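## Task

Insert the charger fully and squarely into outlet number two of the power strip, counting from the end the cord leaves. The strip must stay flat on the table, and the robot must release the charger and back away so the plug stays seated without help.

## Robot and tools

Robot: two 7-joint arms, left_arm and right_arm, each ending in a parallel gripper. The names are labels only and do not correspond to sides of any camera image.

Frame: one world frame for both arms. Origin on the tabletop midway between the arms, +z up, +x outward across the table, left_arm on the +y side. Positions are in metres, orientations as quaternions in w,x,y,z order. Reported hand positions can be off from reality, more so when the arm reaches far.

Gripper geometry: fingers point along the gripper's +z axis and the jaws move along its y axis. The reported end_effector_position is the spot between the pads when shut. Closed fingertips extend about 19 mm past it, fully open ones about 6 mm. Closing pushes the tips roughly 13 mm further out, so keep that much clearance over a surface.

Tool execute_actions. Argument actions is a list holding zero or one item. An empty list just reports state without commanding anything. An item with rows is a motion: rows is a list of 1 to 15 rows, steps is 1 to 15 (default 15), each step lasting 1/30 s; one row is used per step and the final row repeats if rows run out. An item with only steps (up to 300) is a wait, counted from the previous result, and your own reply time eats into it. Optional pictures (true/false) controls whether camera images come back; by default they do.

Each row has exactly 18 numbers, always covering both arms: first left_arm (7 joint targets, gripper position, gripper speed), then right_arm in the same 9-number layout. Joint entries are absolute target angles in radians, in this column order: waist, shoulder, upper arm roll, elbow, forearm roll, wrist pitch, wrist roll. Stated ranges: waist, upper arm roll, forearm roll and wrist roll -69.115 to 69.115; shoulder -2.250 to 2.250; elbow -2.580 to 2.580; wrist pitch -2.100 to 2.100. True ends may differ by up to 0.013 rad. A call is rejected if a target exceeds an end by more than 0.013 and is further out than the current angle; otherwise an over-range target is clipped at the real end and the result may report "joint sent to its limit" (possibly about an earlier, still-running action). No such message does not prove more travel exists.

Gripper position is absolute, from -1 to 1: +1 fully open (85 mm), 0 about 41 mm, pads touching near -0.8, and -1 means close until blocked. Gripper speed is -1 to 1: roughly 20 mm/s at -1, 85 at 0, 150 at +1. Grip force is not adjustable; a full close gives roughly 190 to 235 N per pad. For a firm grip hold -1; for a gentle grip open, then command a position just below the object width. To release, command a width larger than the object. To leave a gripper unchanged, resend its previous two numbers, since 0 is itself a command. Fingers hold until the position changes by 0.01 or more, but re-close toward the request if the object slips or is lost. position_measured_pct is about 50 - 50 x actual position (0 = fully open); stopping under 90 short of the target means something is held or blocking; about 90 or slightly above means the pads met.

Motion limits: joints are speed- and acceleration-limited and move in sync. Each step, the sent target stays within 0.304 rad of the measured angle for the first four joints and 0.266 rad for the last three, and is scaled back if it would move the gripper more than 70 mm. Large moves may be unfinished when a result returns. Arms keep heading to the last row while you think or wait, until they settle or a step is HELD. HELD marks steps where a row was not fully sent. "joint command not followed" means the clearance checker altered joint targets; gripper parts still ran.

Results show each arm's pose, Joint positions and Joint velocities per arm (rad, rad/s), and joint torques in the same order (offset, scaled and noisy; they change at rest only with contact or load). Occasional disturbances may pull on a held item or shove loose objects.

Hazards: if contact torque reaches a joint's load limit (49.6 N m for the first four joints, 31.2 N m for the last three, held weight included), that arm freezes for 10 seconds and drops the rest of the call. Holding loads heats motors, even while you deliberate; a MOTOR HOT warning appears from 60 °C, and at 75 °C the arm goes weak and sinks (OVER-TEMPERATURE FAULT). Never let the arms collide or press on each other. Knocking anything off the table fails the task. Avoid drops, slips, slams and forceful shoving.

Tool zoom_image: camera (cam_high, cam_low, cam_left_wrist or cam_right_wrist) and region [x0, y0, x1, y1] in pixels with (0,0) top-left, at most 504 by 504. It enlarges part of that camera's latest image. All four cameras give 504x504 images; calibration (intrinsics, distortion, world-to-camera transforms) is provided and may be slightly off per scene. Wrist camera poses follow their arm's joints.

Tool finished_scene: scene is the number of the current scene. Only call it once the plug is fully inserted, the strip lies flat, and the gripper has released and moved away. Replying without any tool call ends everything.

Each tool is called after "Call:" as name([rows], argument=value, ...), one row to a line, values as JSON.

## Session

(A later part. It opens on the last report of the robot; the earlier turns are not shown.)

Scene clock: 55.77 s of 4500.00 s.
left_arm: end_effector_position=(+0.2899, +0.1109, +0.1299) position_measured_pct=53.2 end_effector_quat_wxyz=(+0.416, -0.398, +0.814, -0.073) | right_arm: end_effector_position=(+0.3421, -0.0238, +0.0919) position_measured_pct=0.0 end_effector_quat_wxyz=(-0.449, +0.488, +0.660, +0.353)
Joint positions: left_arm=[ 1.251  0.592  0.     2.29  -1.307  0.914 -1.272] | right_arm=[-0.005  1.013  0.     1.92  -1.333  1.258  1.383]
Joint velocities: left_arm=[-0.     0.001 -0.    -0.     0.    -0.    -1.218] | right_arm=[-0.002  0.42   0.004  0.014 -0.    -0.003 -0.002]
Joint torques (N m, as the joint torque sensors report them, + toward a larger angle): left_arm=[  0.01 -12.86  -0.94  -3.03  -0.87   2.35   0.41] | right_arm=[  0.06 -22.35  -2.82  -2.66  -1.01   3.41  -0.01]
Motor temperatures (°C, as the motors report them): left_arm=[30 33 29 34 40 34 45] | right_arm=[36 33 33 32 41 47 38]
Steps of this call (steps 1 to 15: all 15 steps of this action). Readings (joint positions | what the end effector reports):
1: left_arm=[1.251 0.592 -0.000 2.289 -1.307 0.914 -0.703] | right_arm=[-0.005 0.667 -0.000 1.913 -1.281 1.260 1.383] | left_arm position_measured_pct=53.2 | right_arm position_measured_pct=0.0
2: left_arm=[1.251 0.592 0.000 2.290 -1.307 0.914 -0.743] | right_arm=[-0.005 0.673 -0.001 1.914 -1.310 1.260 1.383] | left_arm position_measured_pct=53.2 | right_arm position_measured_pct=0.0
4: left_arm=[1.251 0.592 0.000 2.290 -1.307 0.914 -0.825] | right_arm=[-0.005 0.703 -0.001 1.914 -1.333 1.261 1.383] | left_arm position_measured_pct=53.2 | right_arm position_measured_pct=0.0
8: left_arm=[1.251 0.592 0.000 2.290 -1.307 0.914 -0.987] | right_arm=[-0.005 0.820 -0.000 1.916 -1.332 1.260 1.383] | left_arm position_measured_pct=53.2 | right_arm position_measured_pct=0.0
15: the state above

Call:
execute_actions([
  {"rows": [[1.2508, 0.7326, 0.0, 2.3002, -1.4252, 0.8836, -1.7115, -1, -0.3, -0.0052, 1.0403, 0.0, 1.92, -1.3333, 1.2591, 1.3832, 1, 0]], "steps": 15},
], pictures=false)

Call:
execute_actions([
  {"steps": 10},
])

Scene clock: 56.67 s of 4500.00 s.
left_arm: end_effector_position=(+0.2901, +0.1103, +0.0858) position_measured_pct=53.2 end_effector_quat_wxyz=(+0.419, -0.127, +0.897, +0.058) | right_arm: end_effector_position=(+0.3367, -0.0241, +0.0820) position_measured_pct=0.0 end_effector_quat_wxyz=(-0.458, +0.493, +0.654, +0.345)
Joint positions: left_arm=[ 1.251  0.73   0.     2.3   -1.425  0.884 -1.711] | right_arm=[-0.005  1.04  -0.     1.92  -1.333  1.259  1.383]
Joint velocities: left_arm=[-0.     0.025 -0.001  0.     0.002  0.001 -0.   ] | right_arm=[ 0.    -0.    -0.002  0.    -0.001  0.     0.   ]
Joint torques (N m, as the joint torque sensors report them, + toward a larger angle): left_arm=[  0.26 -14.22  -0.94  -1.23  -0.53   2.54   0.57] | right_arm=[  0.05 -18.12  -2.22  -1.04  -0.78   2.79  -0.11]
Motor temperatures (°C, as the motors report them): left_arm=[30 33 29 34 40 34 45] | right_arm=[36 33 33 32 41 47 38]
Steps of this call (steps 1 to 12: the robot went on to your last target; steps 13 to 27: all 15 steps of this action). Readings (joint positions | what the end effector reports):
13: left_arm=[1.251 0.593 -0.000 2.290 -1.308 0.914 -1.800] | right_arm=[-0.005 1.040 0.000 1.920 -1.333 1.259 1.383] | left_arm position_measured_pct=53.2 | right_arm position_measured_pct=0.0
14: left_arm=[1.251 0.600 -0.000 2.290 -1.311 0.914 -1.834] | right_arm=[-0.005 1.040 0.000 1.920 -1.333 1.259 1.383] | left_arm position_measured_pct=53.2 | right_arm position_measured_pct=0.0
16: left_arm=[1.251 0.629 -0.000 2.292 -1.331 0.909 -1.871] | right_arm=[-0.005 1.040 0.000 1.920 -1.333 1.259 1.383] | left_arm position_measured_pct=53.2 | right_arm position_measured_pct=0.0
20: left_arm=[1.251 0.697 0.000 2.297 -1.394 0.892 -1.812] | right_arm=[-0.005 1.040 0.000 1.920 -1.333 1.259 1.383] | left_arm position_measured_pct=53.2 | right_arm position_measured_pct=0.0
27: the state above

Scene clock: 57.00 s of 4500.00 s.
left_arm: end_effector_position=(+0.2900, +0.1109, +0.0850) position_measured_pct=53.2 end_effector_quat_wxyz=(+0.418, -0.127, +0.897, +0.059) | right_arm: end_effector_position=(+0.3367, -0.0241, +0.0820) position_measured_pct=0.0 end_effector_quat_wxyz=(-0.458, +0.493, +0.654, +0.345)
Joint positions: left_arm=[ 1.251  0.732  0.     2.3   -1.425  0.884 -1.712] | right_arm=[-0.005  1.04  -0.     1.92  -1.333  1.259  1.383]
Joint velocities: left_arm=[-0.     0.001 -0.    -0.001  0.     0.     0.   ] | right_arm=[-0.     0.     0.001  0.    -0.     0.    -0.   ]
Joint torques (N m, as the joint torque sensors report them, + toward a larger angle): left_arm=[ -0.11 -13.97  -1.13  -1.72  -0.26   2.29   0.5 ] | right_arm=[  0.13 -18.14  -2.14  -1.07  -0.65   2.77   0.03]
Motor temperatures (°C, as the motors report them): left_arm=[30 33 29 34 40 34 45] | right_arm=[36 33 33 32 41 47 38]
Steps of this call (steps 1 to 10: the robot went on to your last target). Readings (joint positions | what the end effector reports):
1: left_arm=[1.251 0.730 0.000 2.300 -1.425 0.884 -1.711] | right_arm=[-0.005 1.040 -0.000 1.920 -1.333 1.259 1.383] | left_arm position_measured_pct=53.2 | right_arm position_measured_pct=0.0
2: left_arm=[1.251 0.731 0.000 2.300 -1.425 0.884 -1.711] | right_arm=[-0.005 1.040 -0.000 1.920 -1.333 1.259 1.383] | left_arm position_measured_pct=53.2 | right_arm position_measured_pct=0.0
4: left_arm=[1.251 0.732 0.000 2.300 -1.425 0.884 -1.712] | right_arm=[-0.005 1.040 -0.000 1.920 -1.333 1.259 1.383] | left_arm position_measured_pct=53.2 | right_arm position_measured_pct=0.0
8: left_arm=[1.251 0.732 0.000 2.300 -1.425 0.884 -1.712] | right_arm=[-0.005 1.040 -0.000 1.920 -1.333 1.259 1.383] | left_arm position_measured_pct=53.2 | right_arm position_measured_pct=0.0
10: the state above
camera_calibration (this result's frames):
cam_left_wrist: T_world_to_cam=[[-0.290443, 0.956134, 0.0380856, -0.0255554], [0.658571, 0.17086, 0.732865, -0.209011], [0.69421, 0.237937, -0.679307, -0.0238598], [0, 0, 0, 1]] pos_world=[0.14679, 0.0658233, 0.137942]
cam_right_wrist: T_world_to_cam=[[0.945946, 0.324289, -0.00475197, -0.305238], [0.0981531, -0.300214, -0.948808, 0.102694], [-0.309115, 0.897055, -0.315816, 0.29809], [0, 0, 0, 1]] pos_world=[0.370803, -0.137588, 0.190128]

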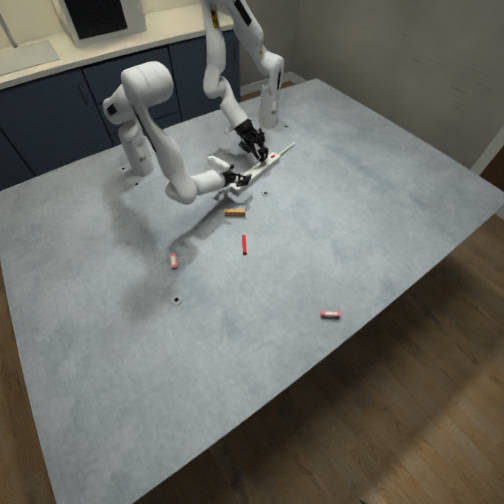

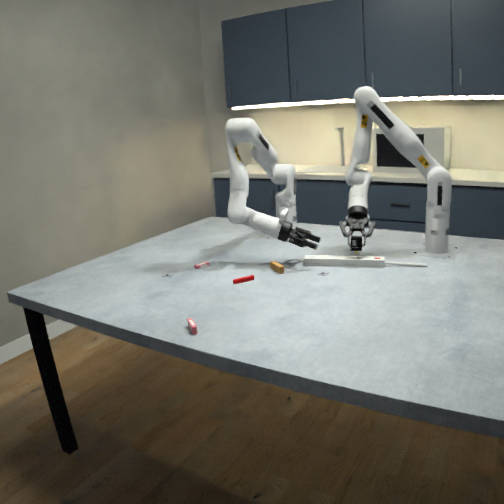

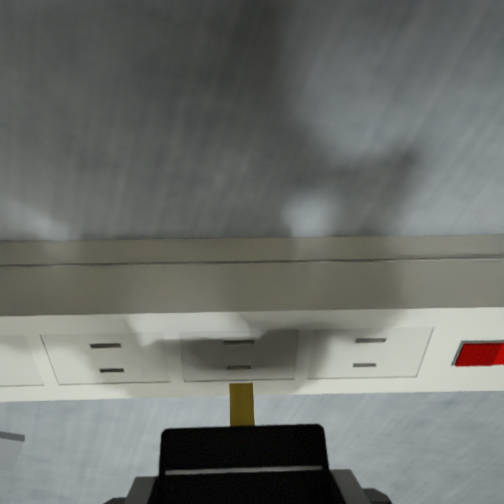

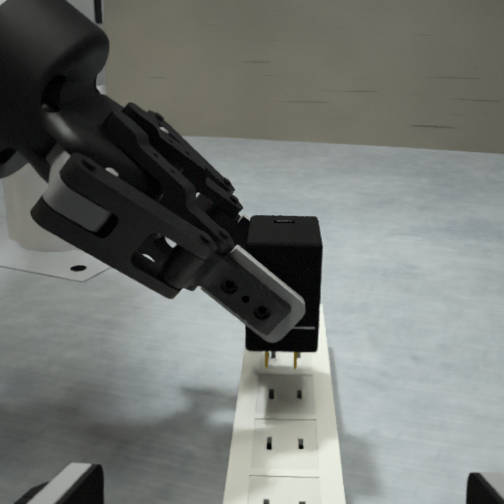

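Both views are good. Zooming in.

Call:
zoom_image(camera="cam_right_wrist", region=[230, 330, 340, 460])

Call:
zoom_image(camera="cam_left_wrist", region=[170, 320, 310, 440])

Region (230, 330, 340, 460) of cam_right_wrist's 504x504 image, scaled by 3.877; it fills the left 426 columns of this view, and the rest is white.

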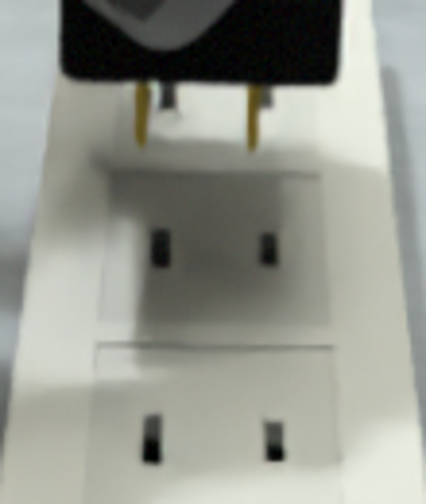

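Region (170, 320, 310, 440) of cam_left_wrist's 504x504 image, scaled by 3.600; it fills the top 432 rows of this view, and the rest is white.

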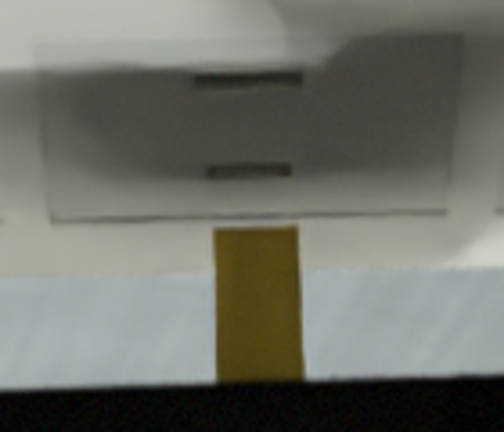

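Call:
execute_actions([
  {"rows": [[1.24345, 0.76768, 0.0, 2.29961, -1.46064, 0.87853, -1.66726, -1, -0.3, -0.0052, 1.0403, 0.0, 1.92, -1.3333, 1.2591, 1.3832, 1, 0]], "steps": 15},
])

Call:
zoom_image(camera="cam_right_wrist", region=[250, 350, 320, 420])

Call:
zoom_image(camera="cam_left_wrist", region=[200, 350, 284, 434])

Scene clock: 64.93 s of 4500.00 s.
left_arm: end_effector_position=(+0.2923, +0.1112, +0.0740) position_measured_pct=53.2 end_effector_quat_wxyz=(+0.418, -0.127, +0.897, +0.059) | right_arm: end_effector_position=(+0.3367, -0.0241, +0.0820) position_measured_pct=0.0 end_effector_quat_wxyz=(-0.458, +0.493, +0.654, +0.345)
Joint positions: left_arm=[ 1.243  0.767 -0.     2.3   -1.461  0.879 -1.667] | right_arm=[-0.005  1.04  -0.     1.92  -1.333  1.259  1.383]
Joint velocities: left_arm=[-0.001  0.003  0.    -0.     0.    -0.    -0.   ] | right_arm=[ 0.    -0.001  0.001 -0.    -0.001  0.    -0.001]
Joint torques (N m, as the joint torque sensors report them, + toward a larger angle): left_arm=[  0.42 -14.47  -1.21  -1.05  -0.15   2.7    0.42] | right_arm=[  0.11 -18.35  -2.02  -1.12  -0.61   3.01   0.  ]
Motor temperatures (°C, as the motors report them): left_arm=[30 33 29 34 40 34 45] | right_arm=[36 33 33 32 41 47 38]
Steps of this call (steps 1 to 15: the robot went on to your last target; steps 16 to 90: nothing new was sent; then 4.43 s passed at rest; steps 91 to 105: all 15 steps of this action). Readings (joint positions | what the end effector reports):
91: left_arm=[1.250 0.734 0.000 2.300 -1.426 0.884 -1.711] | right_arm=[-0.005 1.040 -0.000 1.920 -1.333 1.259 1.383] | left_arm position_measured_pct=53.2 | right_arm position_measured_pct=0.0
92: left_arm=[1.249 0.741 0.000 2.300 -1.431 0.883 -1.704] | right_arm=[-0.005 1.040 -0.000 1.920 -1.333 1.259 1.383] | left_arm position_measured_pct=53.2 | right_arm position_measured_pct=0.0
94: left_arm=[1.245 0.762 -0.000 2.300 -1.451 0.880 -1.678] | right_arm=[-0.005 1.040 -0.000 1.920 -1.333 1.259 1.383] | left_arm position_measured_pct=53.2 | right_arm position_measured_pct=0.0
98: left_arm=[1.244 0.766 0.000 2.300 -1.461 0.879 -1.667] | right_arm=[-0.005 1.040 -0.000 1.920 -1.333 1.259 1.383] | left_arm position_measured_pct=53.2 | right_arm position_measured_pct=0.0
105: the state above
camera_calibration (this result's frames):
cam_left_wrist: T_world_to_cam=[[-0.29043, 0.956142, 0.0379922, -0.0247791], [0.658561, 0.170919, 0.732861, -0.202512], [0.694225, 0.237865, -0.679317, -0.0330111], [0, 0, 0, 1]] pos_world=[0.149087, 0.0661575, 0.126929]
cam_right_wrist: T_world_to_cam=[[0.945946, 0.32429, -0.00475214, -0.305238], [0.0981529, -0.300214, -0.948809, 0.102694], [-0.309115, 0.897055, -0.315816, 0.29809], [0, 0, 0, 1]] pos_world=[0.370803, -0.137588, 0.190128]

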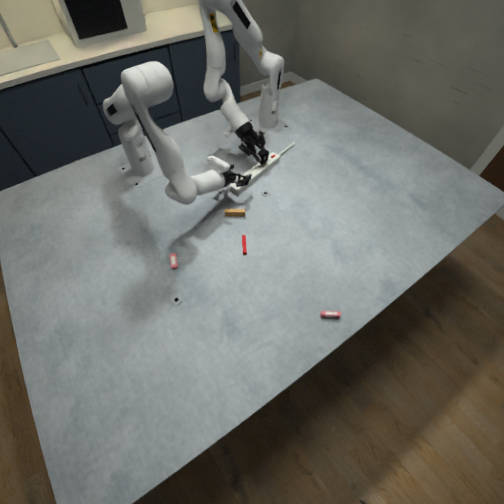

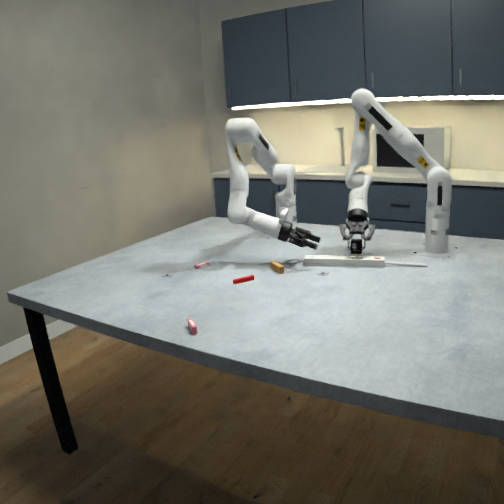

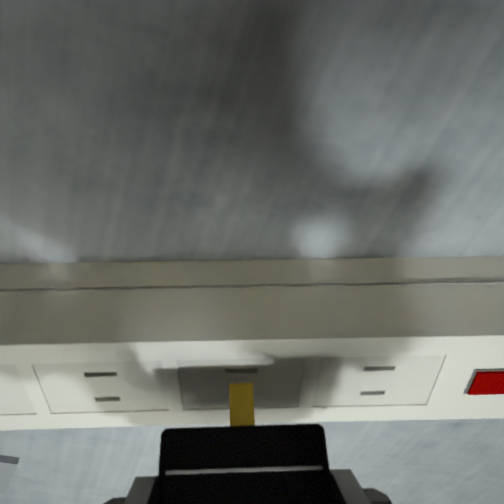

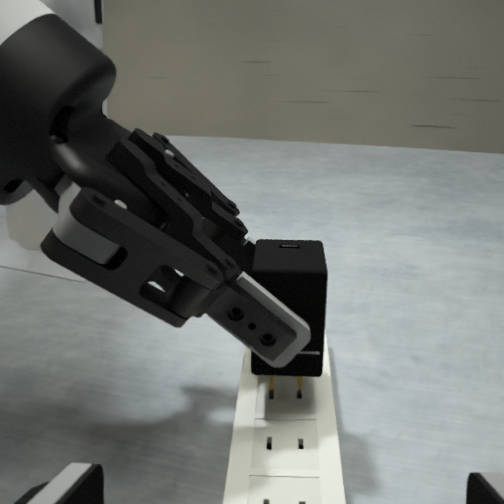

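Region (250, 350, 320, 420) of cam_right_wrist's 504x504 image, scaled by 7.200.

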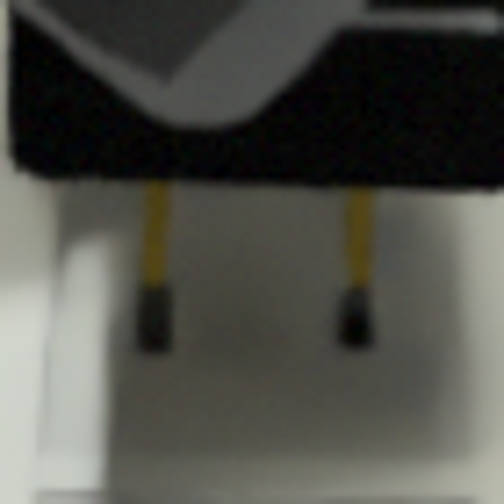

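Region (200, 350, 284, 434) of cam_left_wrist's 504x504 image, scaled by 6.000.

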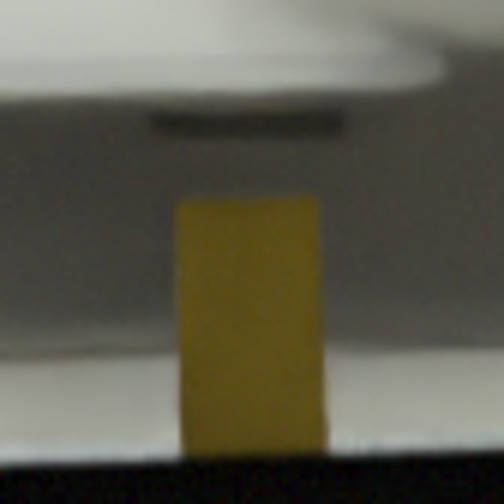

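Call:
zoom_image(camera="cam_right_wrist", region=[220, 230, 360, 400])

Region (220, 230, 360, 400) of cam_right_wrist's 504x504 image, scaled by 2.965; it fills the left 415 columns of this view, and the rest is white.

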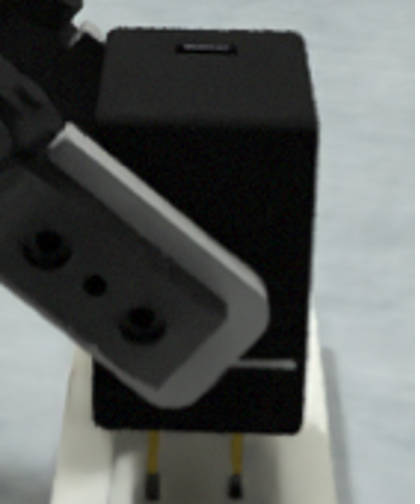

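Call:
execute_actions([
  {"rows": [[1.25, 0.78017, 0.0, 2.29859, -1.46445, 0.88571, -1.65185, -1, -0.3, -0.0052, 1.0403, 0.0, 1.92, -1.3333, 1.2591, 1.3832, 1, 0]], "steps": 12},
])

Call:
zoom_image(camera="cam_right_wrist", region=[250, 350, 320, 420])

Call:
zoom_image(camera="cam_left_wrist", region=[200, 350, 284, 434])

Scene clock: 69.83 s of 4500.00 s.
left_arm: end_effector_position=(+0.2918, +0.1112, +0.0720) position_measured_pct=53.2 end_effector_quat_wxyz=(+0.422, -0.127, +0.896, +0.060) | right_arm: end_effector_position=(+0.3367, -0.0241, +0.0820) position_measured_pct=0.0 end_effector_quat_wxyz=(-0.458, +0.493, +0.654, +0.345)
Joint positions: left_arm=[ 1.25   0.78   0.     2.299 -1.464  0.886 -1.652] | right_arm=[-0.005  1.04  -0.     1.92  -1.333  1.259  1.383]
Joint velocities: left_arm=[ 0.001  0.001 -0.    -0.001 -0.001  0.    -0.   ] | right_arm=[-0.    -0.    -0.001  0.     0.001  0.     0.   ]
Joint torques (N m, as the joint torque sensors report them, + toward a larger angle): left_arm=[  0.   -14.21  -1.49  -1.09   0.05   2.54   0.58] | right_arm=[  0.03 -18.1   -2.15  -0.97  -0.69   2.83  -0.06]
Motor temperatures (°C, as the motors report them): left_arm=[30 33 29 34 40 34 45] | right_arm=[36 33 33 32 41 47 38]
Steps of this call (steps 1 to 15: the robot went on to your last target; steps 16 to 90: nothing new was sent; then 1.50 s passed at rest; steps 91 to 102: all 12 steps of this action). Readings (joint positions | what the end effector reports):
91: left_arm=[1.244 0.769 -0.000 2.300 -1.461 0.879 -1.666] | right_arm=[-0.005 1.040 -0.000 1.920 -1.333 1.259 1.383] | left_arm position_measured_pct=53.2 | right_arm position_measured_pct=0.0
92: left_arm=[1.248 0.775 -0.000 2.299 -1.462 0.882 -1.661] | right_arm=[-0.005 1.040 -0.000 1.920 -1.333 1.259 1.383] | left_arm position_measured_pct=53.2 | right_arm position_measured_pct=0.0
94: left_arm=[1.249 0.779 0.000 2.299 -1.464 0.885 -1.653] | right_arm=[-0.005 1.040 -0.000 1.920 -1.333 1.259 1.383] | left_arm position_measured_pct=53.2 | right_arm position_measured_pct=0.0
98: left_arm=[1.250 0.780 -0.000 2.299 -1.464 0.886 -1.652] | right_arm=[-0.005 1.040 -0.000 1.920 -1.333 1.259 1.383] | left_arm position_measured_pct=53.2 | right_arm position_measured_pct=0.0
102: the state above
camera_calibration (this result's frames):
cam_left_wrist: T_world_to_cam=[[-0.290844, 0.956018, 0.0379513, -0.0247162], [0.652899, 0.16932, 0.738278, -0.199295], [0.699381, 0.239502, -0.673428, -0.03619], [0, 0, 0, 1]] pos_world=[0.148242, 0.0660413, 0.123702]
cam_right_wrist: T_world_to_cam=[[0.945946, 0.324289, -0.00475222, -0.305238], [0.0981528, -0.300214, -0.948808, 0.102694], [-0.309115, 0.897055, -0.315816, 0.29809], [0, 0, 0, 1]] pos_world=[0.370803, -0.137588, 0.190128]

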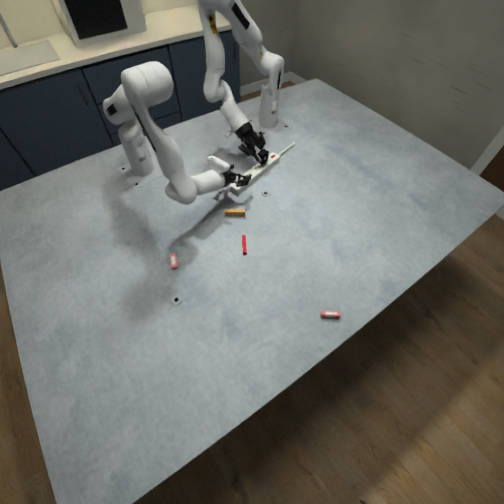

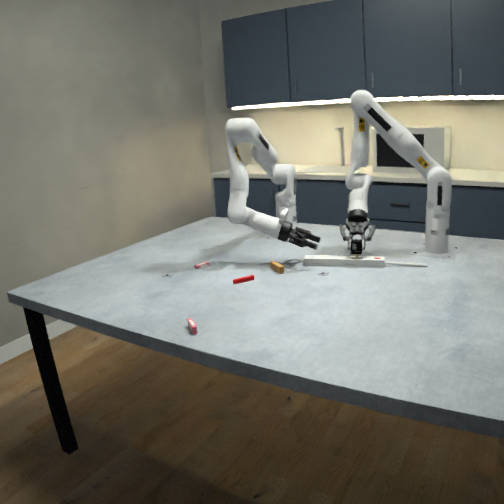

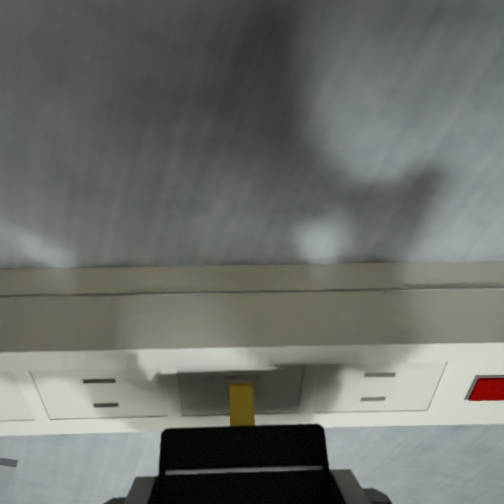

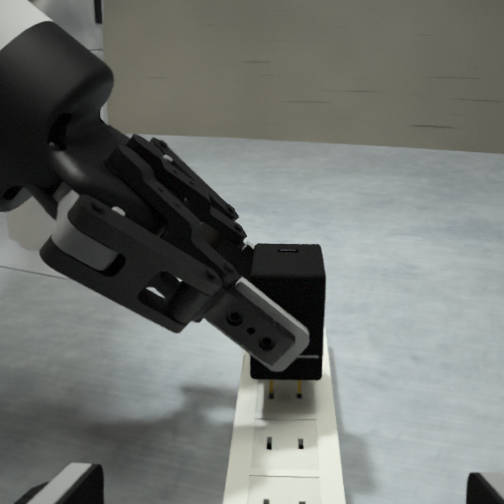

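Region (250, 350, 320, 420) of cam_right_wrist's 504x504 image, scaled by 7.200.

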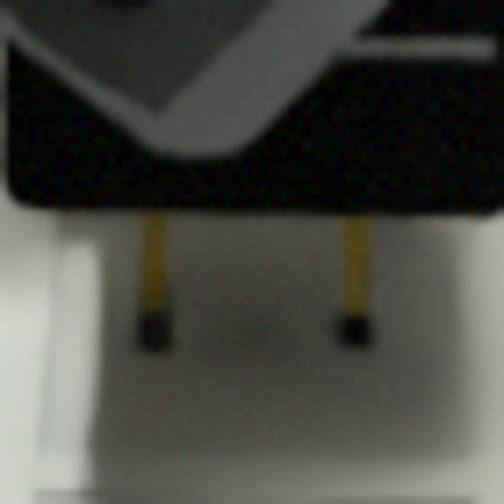

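Region (200, 350, 284, 434) of cam_left_wrist's 504x504 image, scaled by 6.000.

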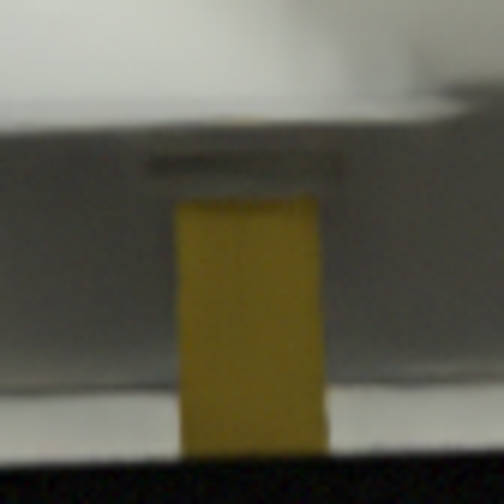

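Call:
execute_actions(actions=[])

Scene clock: 72.10 s of 4500.00 s.
left_arm: end_effector_position=(+0.2918, +0.1112, +0.0719) position_measured_pct=53.2 end_effector_quat_wxyz=(+0.422, -0.127, +0.896, +0.060) | right_arm: end_effector_position=(+0.3367, -0.0241, +0.0820) position_measured_pct=0.0 end_effector_quat_wxyz=(-0.458, +0.493, +0.654, +0.345)
Joint positions: left_arm=[ 1.25   0.78  -0.     2.299 -1.464  0.886 -1.652] | right_arm=[-0.005  1.04  -0.     1.92  -1.333  1.259  1.383]
Joint velocities: left_arm=[ 0.     0.001 -0.     0.001  0.     0.    -0.   ] | right_arm=[-0.    -0.001 -0.001  0.     0.001 -0.    -0.001]
Joint torques (N m, as the joint torque sensors report them, + toward a larger angle): left_arm=[  0.37 -14.18  -0.94  -1.03  -0.35   2.66   0.51] | right_arm=[  0.05 -18.12  -2.11  -1.07  -0.59   2.89  -0.07]
Motor temperatures (°C, as the motors report them): left_arm=[30 33 29 34 40 34 45] | right_arm=[36 33 33 32 41 47 38]
Steps of this call (steps 1 to 15: the robot went on to your last target; steps 16 to 68: nothing new was sent). Readings (joint positions | what the end effector reports):
1: left_arm=[1.250 0.780 0.000 2.299 -1.464 0.886 -1.652] | right_arm=[-0.005 1.040 -0.000 1.920 -1.333 1.259 1.383] | left_arm position_measured_pct=53.2 | right_arm position_measured_pct=0.0
2: left_arm=[1.250 0.780 0.000 2.299 -1.464 0.886 -1.652] | right_arm=[-0.005 1.040 -0.000 1.920 -1.333 1.259 1.383] | left_arm position_measured_pct=53.2 | right_arm position_measured_pct=0.0
4: left_arm=[1.250 0.780 0.000 2.299 -1.464 0.886 -1.652] | right_arm=[-0.005 1.040 -0.000 1.920 -1.333 1.259 1.383] | left_arm position_measured_pct=53.2 | right_arm position_measured_pct=0.0
8: left_arm=[1.250 0.780 0.000 2.299 -1.464 0.886 -1.652] | right_arm=[-0.005 1.040 -0.000 1.920 -1.333 1.259 1.383] | left_arm position_measured_pct=53.2 | right_arm position_measured_pct=0.0
68: the state above
All arms were judged still, so your last target was given up. Only a new action makes them travel on or press farther. Fingers that are still opening or closing keep moving.
camera_calibration (this result's frames):
cam_left_wrist: T_world_to_cam=[[-0.290761, 0.956037, 0.0381039, -0.024767], [0.652933, 0.169152, 0.738286, -0.199238], [0.699383, 0.239544, -0.673411, -0.0362104], [0, 0, 0, 1]] pos_world=[0.148213, 0.0660537, 0.123654]
cam_right_wrist: T_world_to_cam=[[0.945946, 0.324289, -0.00475218, -0.305238], [0.0981529, -0.300214, -0.948808, 0.102694], [-0.309115, 0.897055, -0.315816, 0.29809], [0, 0, 0, 1]] pos_world=[0.370803, -0.137588, 0.190128]

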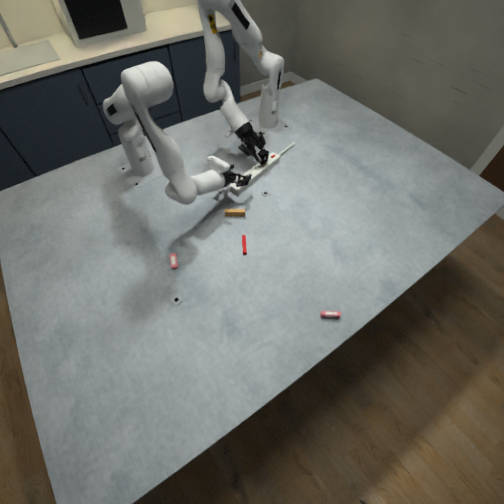

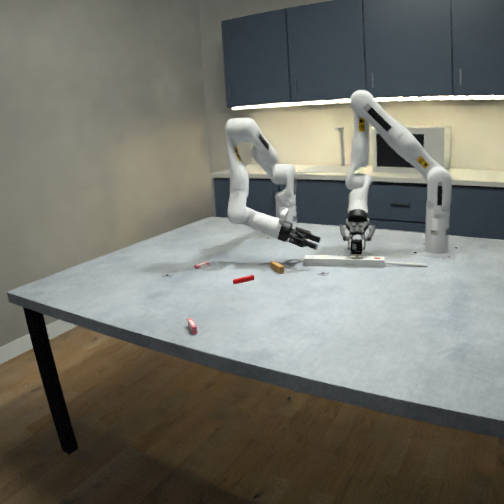

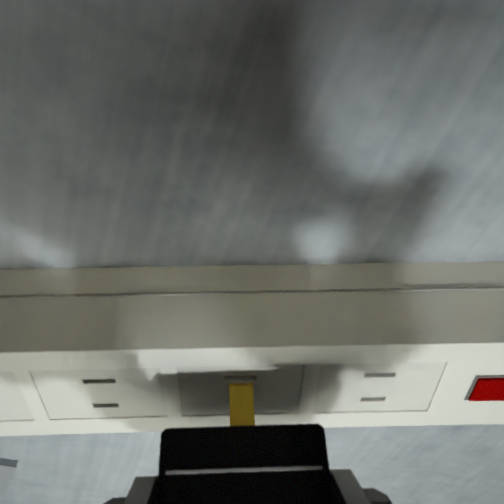

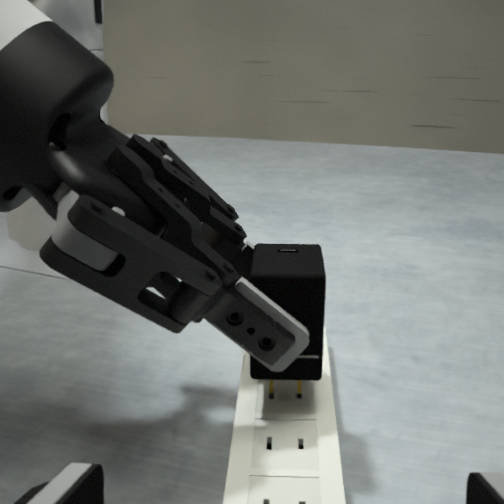

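Call:
zoom_image(camera="cam_right_wrist", region=[250, 350, 320, 420])

Call:
zoom_image(camera="cam_left_wrist", region=[200, 350, 284, 434])

Region (250, 350, 320, 420) of cam_right_wrist's 504x504 image, scaled by 7.200.

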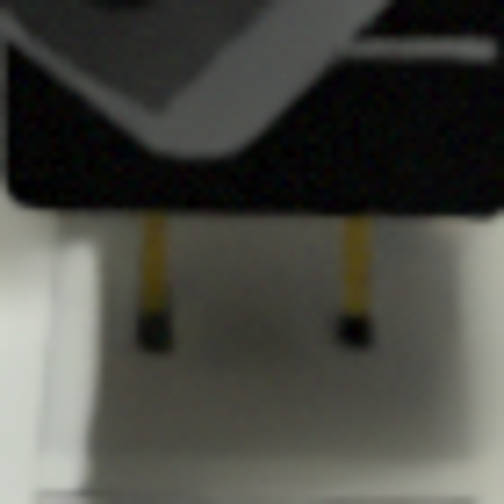

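Region (200, 350, 284, 434) of cam_left_wrist's 504x504 image, scaled by 6.000.

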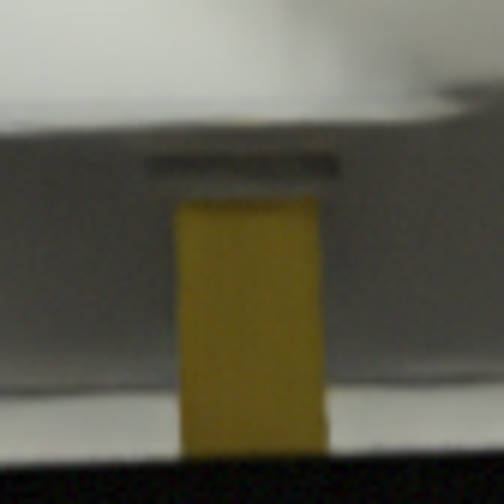

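Call:
execute_actions([
  {"rows": [[1.25,0.78186,0,2.29849,-1.46575,0.88556,-1.64980,-1,-0.3,-0.0052,1.0403,0,1.92,-1.3333,1.2591,1.3832,1,0],[1.25,0.78356,0,2.29839,-1.46705,0.88540,-1.64775,-1,-0.3,-0.0052,1.0403,0,1.92,-1.3333,1.2591,1.3832,1,0],[1.25,0.78525,0,2.29829,-1.46835,0.88525,-1.64570,-1,-0.3,-0.0052,1.0403,0,1.92,-1.3333,1.2591,1.3832,1,0],[1.25,0.78695,0,2.29819,-1.46965,0.88510,-1.64365,-1,-0.3,-0.0052,1.0403,0,1.92,-1.3333,1.2591,1.3832,1,0],[1.25,0.78864,0,2.29809,-1.47095,0.88494,-1.64160,-1,-0.3,-0.0052,1.0403,0,1.92,-1.3333,1.2591,1.3832,1,0],[1.25,0.79034,0,2.29799,-1.47225,0.88479,-1.63955,-1,-0.3,-0.0052,1.0403,0,1.92,-1.3333,1.2591,1.3832,1,0],[1.25,0.79203,0,2.29789,-1.47355,0.88464,-1.63750,-1,-0.3,-0.0052,1.0403,0,1.92,-1.3333,1.2591,1.3832,1,0],[1.25,0.79373,0,2.29778,-1.47484,0.88448,-1.63545,-1,-0.3,-0.0052,1.0403,0,1.92,-1.3333,1.2591,1.3832,1,0]], "steps": 15},
])

Scene clock: 74.50 s of 4500.00 s.
left_arm: end_effector_position=(+0.2918, +0.1112, +0.0677) position_measured_pct=53.2 end_effector_quat_wxyz=(+0.422, -0.127, +0.896, +0.060) | right_arm: end_effector_position=(+0.3367, -0.0241, +0.0820) position_measured_pct=0.0 end_effector_quat_wxyz=(-0.458, +0.493, +0.654, +0.345)
Joint positions: left_arm=[ 1.25   0.794  0.     2.298 -1.475  0.884 -1.635] | right_arm=[-0.005  1.04  -0.     1.92  -1.333  1.259  1.383]
Joint velocities: left_arm=[-0.     0.003 -0.    -0.001  0.     0.     0.   ] | right_arm=[0.    0.001 0.    0.    0.001 0.001 0.001]
Joint torques (N m, as the joint torque sensors report them, + toward a larger angle): left_arm=[  0.38 -14.53  -1.45  -0.48  -0.43   2.44   0.42] | right_arm=[  0.13 -18.18  -2.24  -0.85  -0.59   2.92  -0.03]
Motor temperatures (°C, as the motors report them): left_arm=[30 33 29 34 40 34 45] | right_arm=[36 33 33 32 41 47 38]
Steps of this call (steps 1 to 57: nothing new was sent; steps 58 to 72: all 15 steps of this action). Readings (joint positions | what the end effector reports):
58: left_arm=[1.250 0.781 -0.000 2.299 -1.465 0.886 -1.651] | right_arm=[-0.005 1.040 -0.000 1.920 -1.333 1.259 1.383] | left_arm position_measured_pct=53.2 | right_arm position_measured_pct=0.0
59: left_arm=[1.250 0.782 -0.000 2.298 -1.466 0.886 -1.650] | right_arm=[-0.005 1.040 -0.000 1.920 -1.333 1.259 1.383] | left_arm position_measured_pct=53.2 | right_arm position_measured_pct=0.0
61: left_arm=[1.250 0.785 -0.000 2.298 -1.468 0.885 -1.646] | right_arm=[-0.005 1.040 -0.000 1.920 -1.333 1.259 1.383] | left_arm position_measured_pct=53.2 | right_arm position_measured_pct=0.0
65: left_arm=[1.250 0.792 -0.000 2.298 -1.473 0.885 -1.638] | right_arm=[-0.005 1.040 -0.000 1.920 -1.333 1.259 1.383] | left_arm position_measured_pct=53.2 | right_arm position_measured_pct=0.0
72: the state above
camera_calibration (this result's frames):
cam_left_wrist: T_world_to_cam=[[-0.290764, 0.956044, 0.0378897, -0.0245204], [0.652859, 0.169294, 0.738319, -0.196152], [0.699451, 0.239413, -0.673386, -0.0390416], [0, 0, 0, 1]] pos_world=[0.148238, 0.0659971, 0.119462]
cam_right_wrist: T_world_to_cam=[[0.945946, 0.32429, -0.00475216, -0.305238], [0.0981529, -0.300214, -0.948808, 0.102694], [-0.309115, 0.897055, -0.315816, 0.29809], [0, 0, 0, 1]] pos_world=[0.370803, -0.137588, 0.190128]

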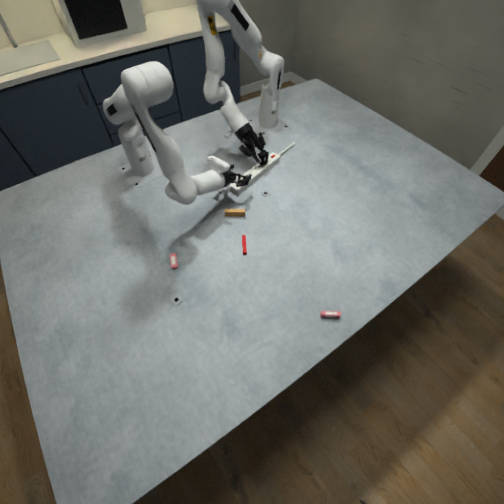

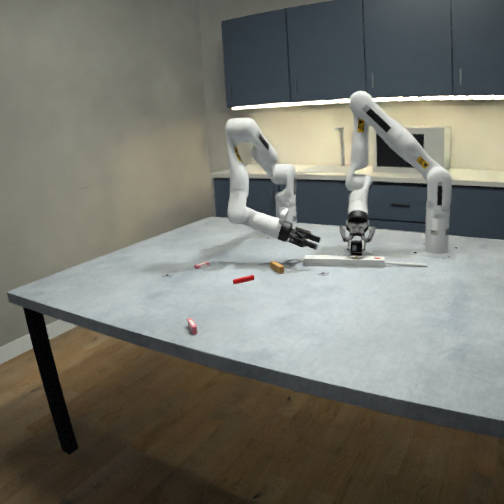

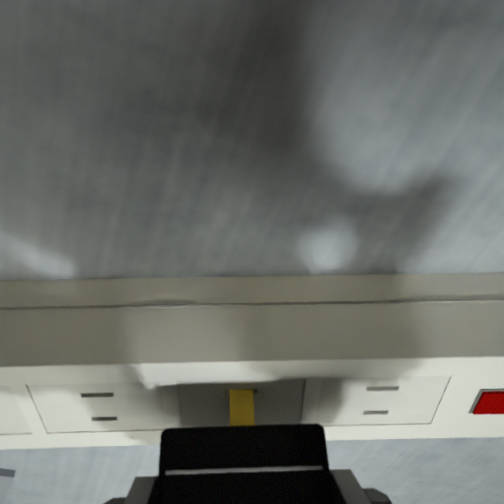

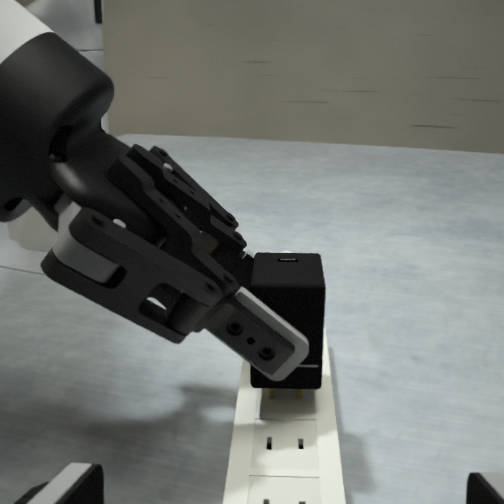

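Call:
execute_actions([
  {"rows": [[1.25,0.79542,0,2.29768,-1.47614,0.88433,-1.63340,-1,-0.3,-0.0052,1.0403,0,1.92,-1.3333,1.2591,1.3832,1,0],[1.25,0.79712,0,2.29758,-1.47744,0.88418,-1.63135,-1,-0.3,-0.0052,1.0403,0,1.92,-1.3333,1.2591,1.3832,1,0],[1.25,0.79881,0,2.29748,-1.47874,0.88402,-1.62930,-1,-0.3,-0.0052,1.0403,0,1.92,-1.3333,1.2591,1.3832,1,0],[1.25,0.80051,0,2.29738,-1.48004,0.88387,-1.62725,-1,-0.3,-0.0052,1.0403,0,1.92,-1.3333,1.2591,1.3832,1,0],[1.25,0.80220,0,2.29728,-1.48134,0.88372,-1.62520,-1,-0.3,-0.0052,1.0403,0,1.92,-1.3333,1.2591,1.3832,1,0],[1.25,0.80390,0,2.29718,-1.48264,0.88356,-1.62315,-1,-0.3,-0.0052,1.0403,0,1.92,-1.3333,1.2591,1.3832,1,0],[1.25,0.80559,0,2.29708,-1.48394,0.88341,-1.62110,-1,-0.3,-0.0052,1.0403,0,1.92,-1.3333,1.2591,1.3832,1,0],[1.25,0.80749,0,2.29691,-1.48537,0.88328,-1.61886,-1,-0.3,-0.0052,1.0403,0,1.92,-1.3333,1.2591,1.3832,1,0],[1.25,0.80940,0,2.29675,-1.48679,0.88315,-1.61661,-1,-0.3,-0.0052,1.0403,0,1.92,-1.3333,1.2591,1.3832,1,0],[1.25,0.81130,0,2.29658,-1.48822,0.88302,-1.61437,-1,-0.3,-0.0052,1.0403,0,1.92,-1.3333,1.2591,1.3832,1,0],[1.25,0.81321,0,2.29641,-1.48964,0.88289,-1.61212,-1,-0.3,-0.0052,1.0403,0,1.92,-1.3333,1.2591,1.3832,1,0],[1.25,0.81511,0,2.29624,-1.49107,0.88276,-1.60988,-1,-0.3,-0.0052,1.0403,0,1.92,-1.3333,1.2591,1.3832,1,0],[1.25,0.81702,0,2.29608,-1.49249,0.88262,-1.60764,-1,-0.3,-0.0052,1.0403,0,1.92,-1.3333,1.2591,1.3832,1,0],[1.25,0.81892,0,2.29591,-1.49392,0.88249,-1.60539,-1,-0.3,-0.0052,1.0403,0,1.92,-1.3333,1.2591,1.3832,1,0],[1.25,0.82083,0,2.29574,-1.49534,0.88236,-1.60315,-1,-0.3,-0.0052,1.0403,0,1.92,-1.3333,1.2591,1.3832,1,0]], "steps": 15},
])

Scene clock: 77.03 s of 4500.00 s.
left_arm: end_effector_position=(+0.2920, +0.1113, +0.0602) position_measured_pct=53.2 end_effector_quat_wxyz=(+0.422, -0.127, +0.896, +0.060) | right_arm: end_effector_position=(+0.3367, -0.0241, +0.0820) position_measured_pct=0.0 end_effector_quat_wxyz=(-0.458, +0.493, +0.654, +0.345)
Joint positions: left_arm=[ 1.25   0.818 -0.     2.296 -1.493  0.883 -1.606] | right_arm=[-0.005  1.04  -0.     1.92  -1.333  1.259  1.383]
Joint velocities: left_arm=[ 0.007  0.042  0.001 -0.    -0.037  0.018  0.066] | right_arm=[ 0.    -0.001 -0.001  0.     0.     0.    -0.   ]
Joint torques (N m, as the joint torque sensors report them, + toward a larger angle): left_arm=[ -0.34 -13.45  -1.31  -0.69  -0.11   1.63   0.69] | right_arm=[  0.3  -18.12  -2.25  -1.08  -0.68   2.85   0.07]
Motor temperatures (°C, as the motors report them): left_arm=[30 33 29 34 40 34 45] | right_arm=[36 33 33 32 41 47 38]
Steps of this call (steps 1 to 15: the robot went on to your last target; steps 16 to 61: nothing new was sent; steps 62 to 76: all 15 steps of this action). Readings (joint positions | what the end effector reports):
62: left_arm=[1.250 0.794 -0.000 2.298 -1.475 0.885 -1.635] | right_arm=[-0.005 1.040 -0.000 1.920 -1.333 1.259 1.383] | left_arm position_measured_pct=53.2 | right_arm position_measured_pct=0.0
63: left_arm=[1.250 0.796 -0.000 2.298 -1.476 0.884 -1.634] | right_arm=[-0.005 1.040 -0.000 1.920 -1.333 1.259 1.383] | left_arm position_measured_pct=53.2 | right_arm position_measured_pct=0.0
65: left_arm=[1.250 0.799 -0.000 2.298 -1.478 0.884 -1.630] | right_arm=[-0.005 1.040 -0.000 1.920 -1.333 1.259 1.383] | left_arm position_measured_pct=53.2 | right_arm position_measured_pct=0.0
69: left_arm=[1.250 0.805 -0.000 2.297 -1.484 0.883 -1.622] | right_arm=[-0.005 1.040 -0.000 1.920 -1.333 1.259 1.383] | left_arm position_measured_pct=53.2 | right_arm position_measured_pct=0.0
76: the state above
camera_calibration (this result's frames):
cam_left_wrist: T_world_to_cam=[[-0.290876, 0.956006, 0.0379856, -0.0242489], [0.652335, 0.169124, 0.738821, -0.190556], [0.699893, 0.239684, -0.672831, -0.0444403], [0, 0, 0, 1]] pos_world=[0.148357, 0.0660614, 0.111807]
cam_right_wrist: T_world_to_cam=[[0.945946, 0.324289, -0.00475218, -0.305238], [0.0981529, -0.300214, -0.948808, 0.102694], [-0.309115, 0.897055, -0.315816, 0.29809], [0, 0, 0, 1]] pos_world=[0.370803, -0.137588, 0.190128]

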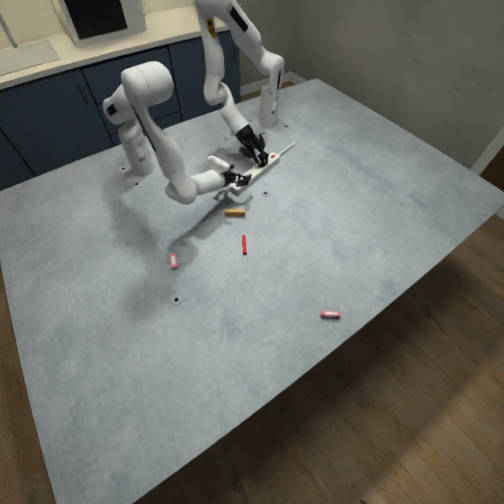

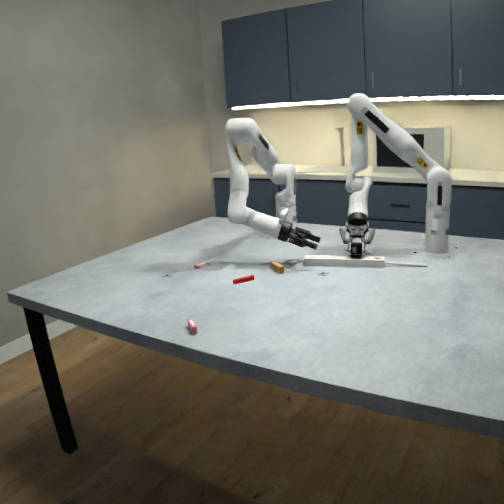

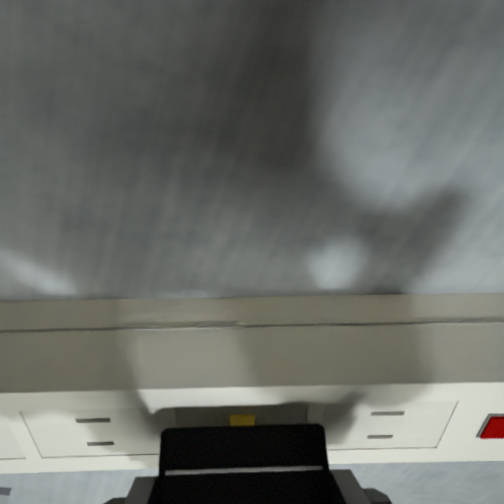

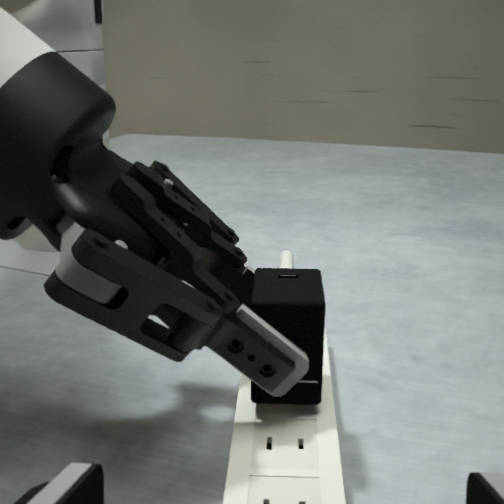

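Call:
execute_actions([
  {"rows": [[1.25,0.82210,0,2.29563,-1.49629,0.88227,-1.60165,-1,-0.3,-0.0052,1.0403,0,1.92,-1.3333,1.2591,1.3832,1,0],[1.25,0.82337,0,2.29552,-1.49724,0.88219,-1.60016,-1,-0.3,-0.0052,1.0403,0,1.92,-1.3333,1.2591,1.3832,1,0],[1.25,0.82464,0,2.29540,-1.49819,0.88210,-1.59866,-1,-0.3,-0.0052,1.0403,0,1.92,-1.3333,1.2591,1.3832,1,0],[1.25,0.82591,0,2.29529,-1.49914,0.88201,-1.59717,-1,-0.3,-0.0052,1.0403,0,1.92,-1.3333,1.2591,1.3832,1,0],[1.25,0.82718,0,2.29518,-1.50009,0.88193,-1.59567,-1,-0.3,-0.0052,1.0403,0,1.92,-1.3333,1.2591,1.3832,1,0],[1.25,0.82845,0,2.29507,-1.50104,0.88184,-1.59417,-1,-0.3,-0.0052,1.0403,0,1.92,-1.3333,1.2591,1.3832,1,0],[1.25,0.82972,0,2.29496,-1.50199,0.88175,-1.59268,-1,-0.3,-0.0052,1.0403,0,1.92,-1.3333,1.2591,1.3832,1,0],[1.25,0.83099,0,2.29484,-1.50294,0.88166,-1.59118,-1,-0.3,-0.0052,1.0403,0,1.92,-1.3333,1.2591,1.3832,1,0],[1.25,0.83226,0,2.29473,-1.50389,0.88158,-1.58969,-1,-0.3,-0.0052,1.0403,0,1.92,-1.3333,1.2591,1.3832,1,0],[1.25,0.83353,0,2.29462,-1.50484,0.88149,-1.58819,-1,-0.3,-0.0052,1.0403,0,1.92,-1.3333,1.2591,1.3832,1,0]], "steps": 15},
])

Scene clock: 79.27 s of 4500.00 s.
left_arm: end_effector_position=(+0.2923, +0.1109, +0.0576) position_measured_pct=53.2 end_effector_quat_wxyz=(+0.424, -0.127, +0.895, +0.058) | right_arm: end_effector_position=(+0.3367, -0.0241, +0.0820) position_measured_pct=0.0 end_effector_quat_wxyz=(-0.458, +0.493, +0.654, +0.345)
Joint positions: left_arm=[ 1.252  0.829 -0.     2.296 -1.504  0.885 -1.588] | right_arm=[-0.005  1.04  -0.     1.92  -1.333  1.259  1.383]
Joint velocities: left_arm=[-0.001  0.005  0.001 -0.002 -0.001 -0.     0.   ] | right_arm=[ 0.     0.001 -0.     0.    -0.     0.     0.001]
Joint torques (N m, as the joint torque sensors report them, + toward a larger angle): left_arm=[ -0.62 -10.91  -0.76  -1.63  -0.57   0.27   0.7 ] | right_arm=[  0.08 -18.22  -2.16  -1.07  -0.57   3.06  -0.05]
Motor temperatures (°C, as the motors report them): left_arm=[30 33 29 34 40 34 45] | right_arm=[36 33 33 32 41 47 38]
Steps of this call (steps 1 to 15: the robot went on to your last target; steps 16 to 52: nothing new was sent; steps 53 to 67: all 15 steps of this action). Readings (joint positions | what the end effector reports):
53: left_arm=[1.251 0.820 -0.000 2.296 -1.495 0.884 -1.603] | right_arm=[-0.005 1.040 -0.000 1.920 -1.333 1.259 1.383] | left_arm position_measured_pct=53.2 | right_arm position_measured_pct=0.0
54: left_arm=[1.251 0.820 -0.000 2.296 -1.496 0.885 -1.602] | right_arm=[-0.005 1.040 -0.000 1.920 -1.333 1.259 1.383] | left_arm position_measured_pct=53.2 | right_arm position_measured_pct=0.0
56: left_arm=[1.251 0.822 0.000 2.296 -1.497 0.885 -1.599] | right_arm=[-0.005 1.040 -0.000 1.920 -1.333 1.259 1.383] | left_arm position_measured_pct=53.2 | right_arm position_measured_pct=0.0
60: left_arm=[1.252 0.824 0.000 2.297 -1.500 0.887 -1.593] | right_arm=[-0.005 1.040 -0.000 1.920 -1.333 1.259 1.383] | left_arm position_measured_pct=53.2 | right_arm position_measured_pct=0.0
67: the state above
camera_calibration (this result's frames):
cam_left_wrist: T_world_to_cam=[[-0.290359, 0.956283, 0.0348375, -0.0236759], [0.649484, 0.170207, 0.74108, -0.188212], [0.702753, 0.237806, -0.670512, -0.047148], [0, 0, 0, 1]] pos_world=[0.1485, 0.0658879, 0.108692]
cam_right_wrist: T_world_to_cam=[[0.945946, 0.32429, -0.00475211, -0.305238], [0.0981529, -0.300214, -0.948809, 0.102694], [-0.309115, 0.897055, -0.315816, 0.29809], [0, 0, 0, 1]] pos_world=[0.370803, -0.137588, 0.190128]

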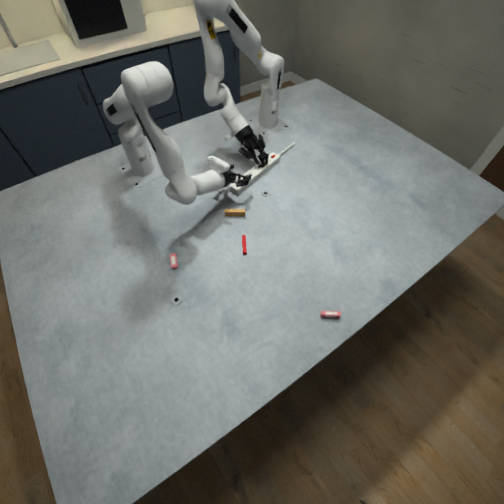

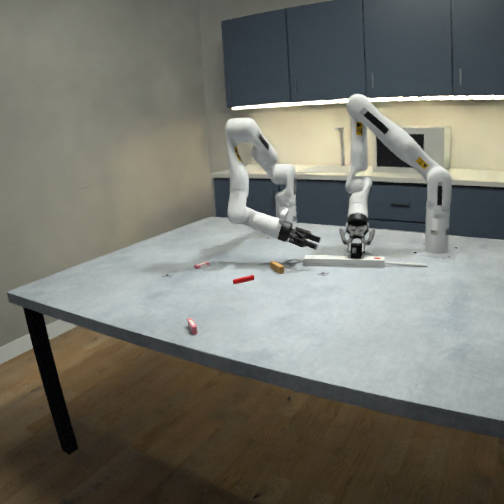

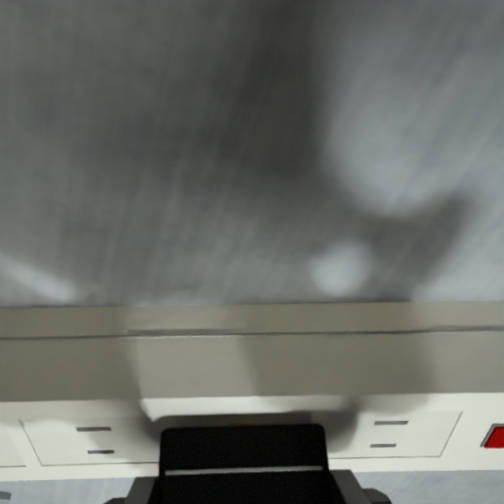

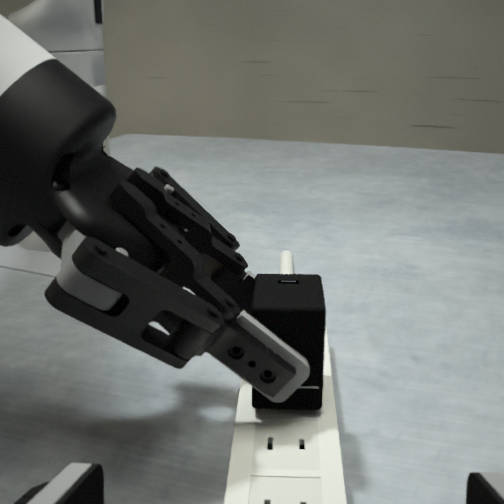

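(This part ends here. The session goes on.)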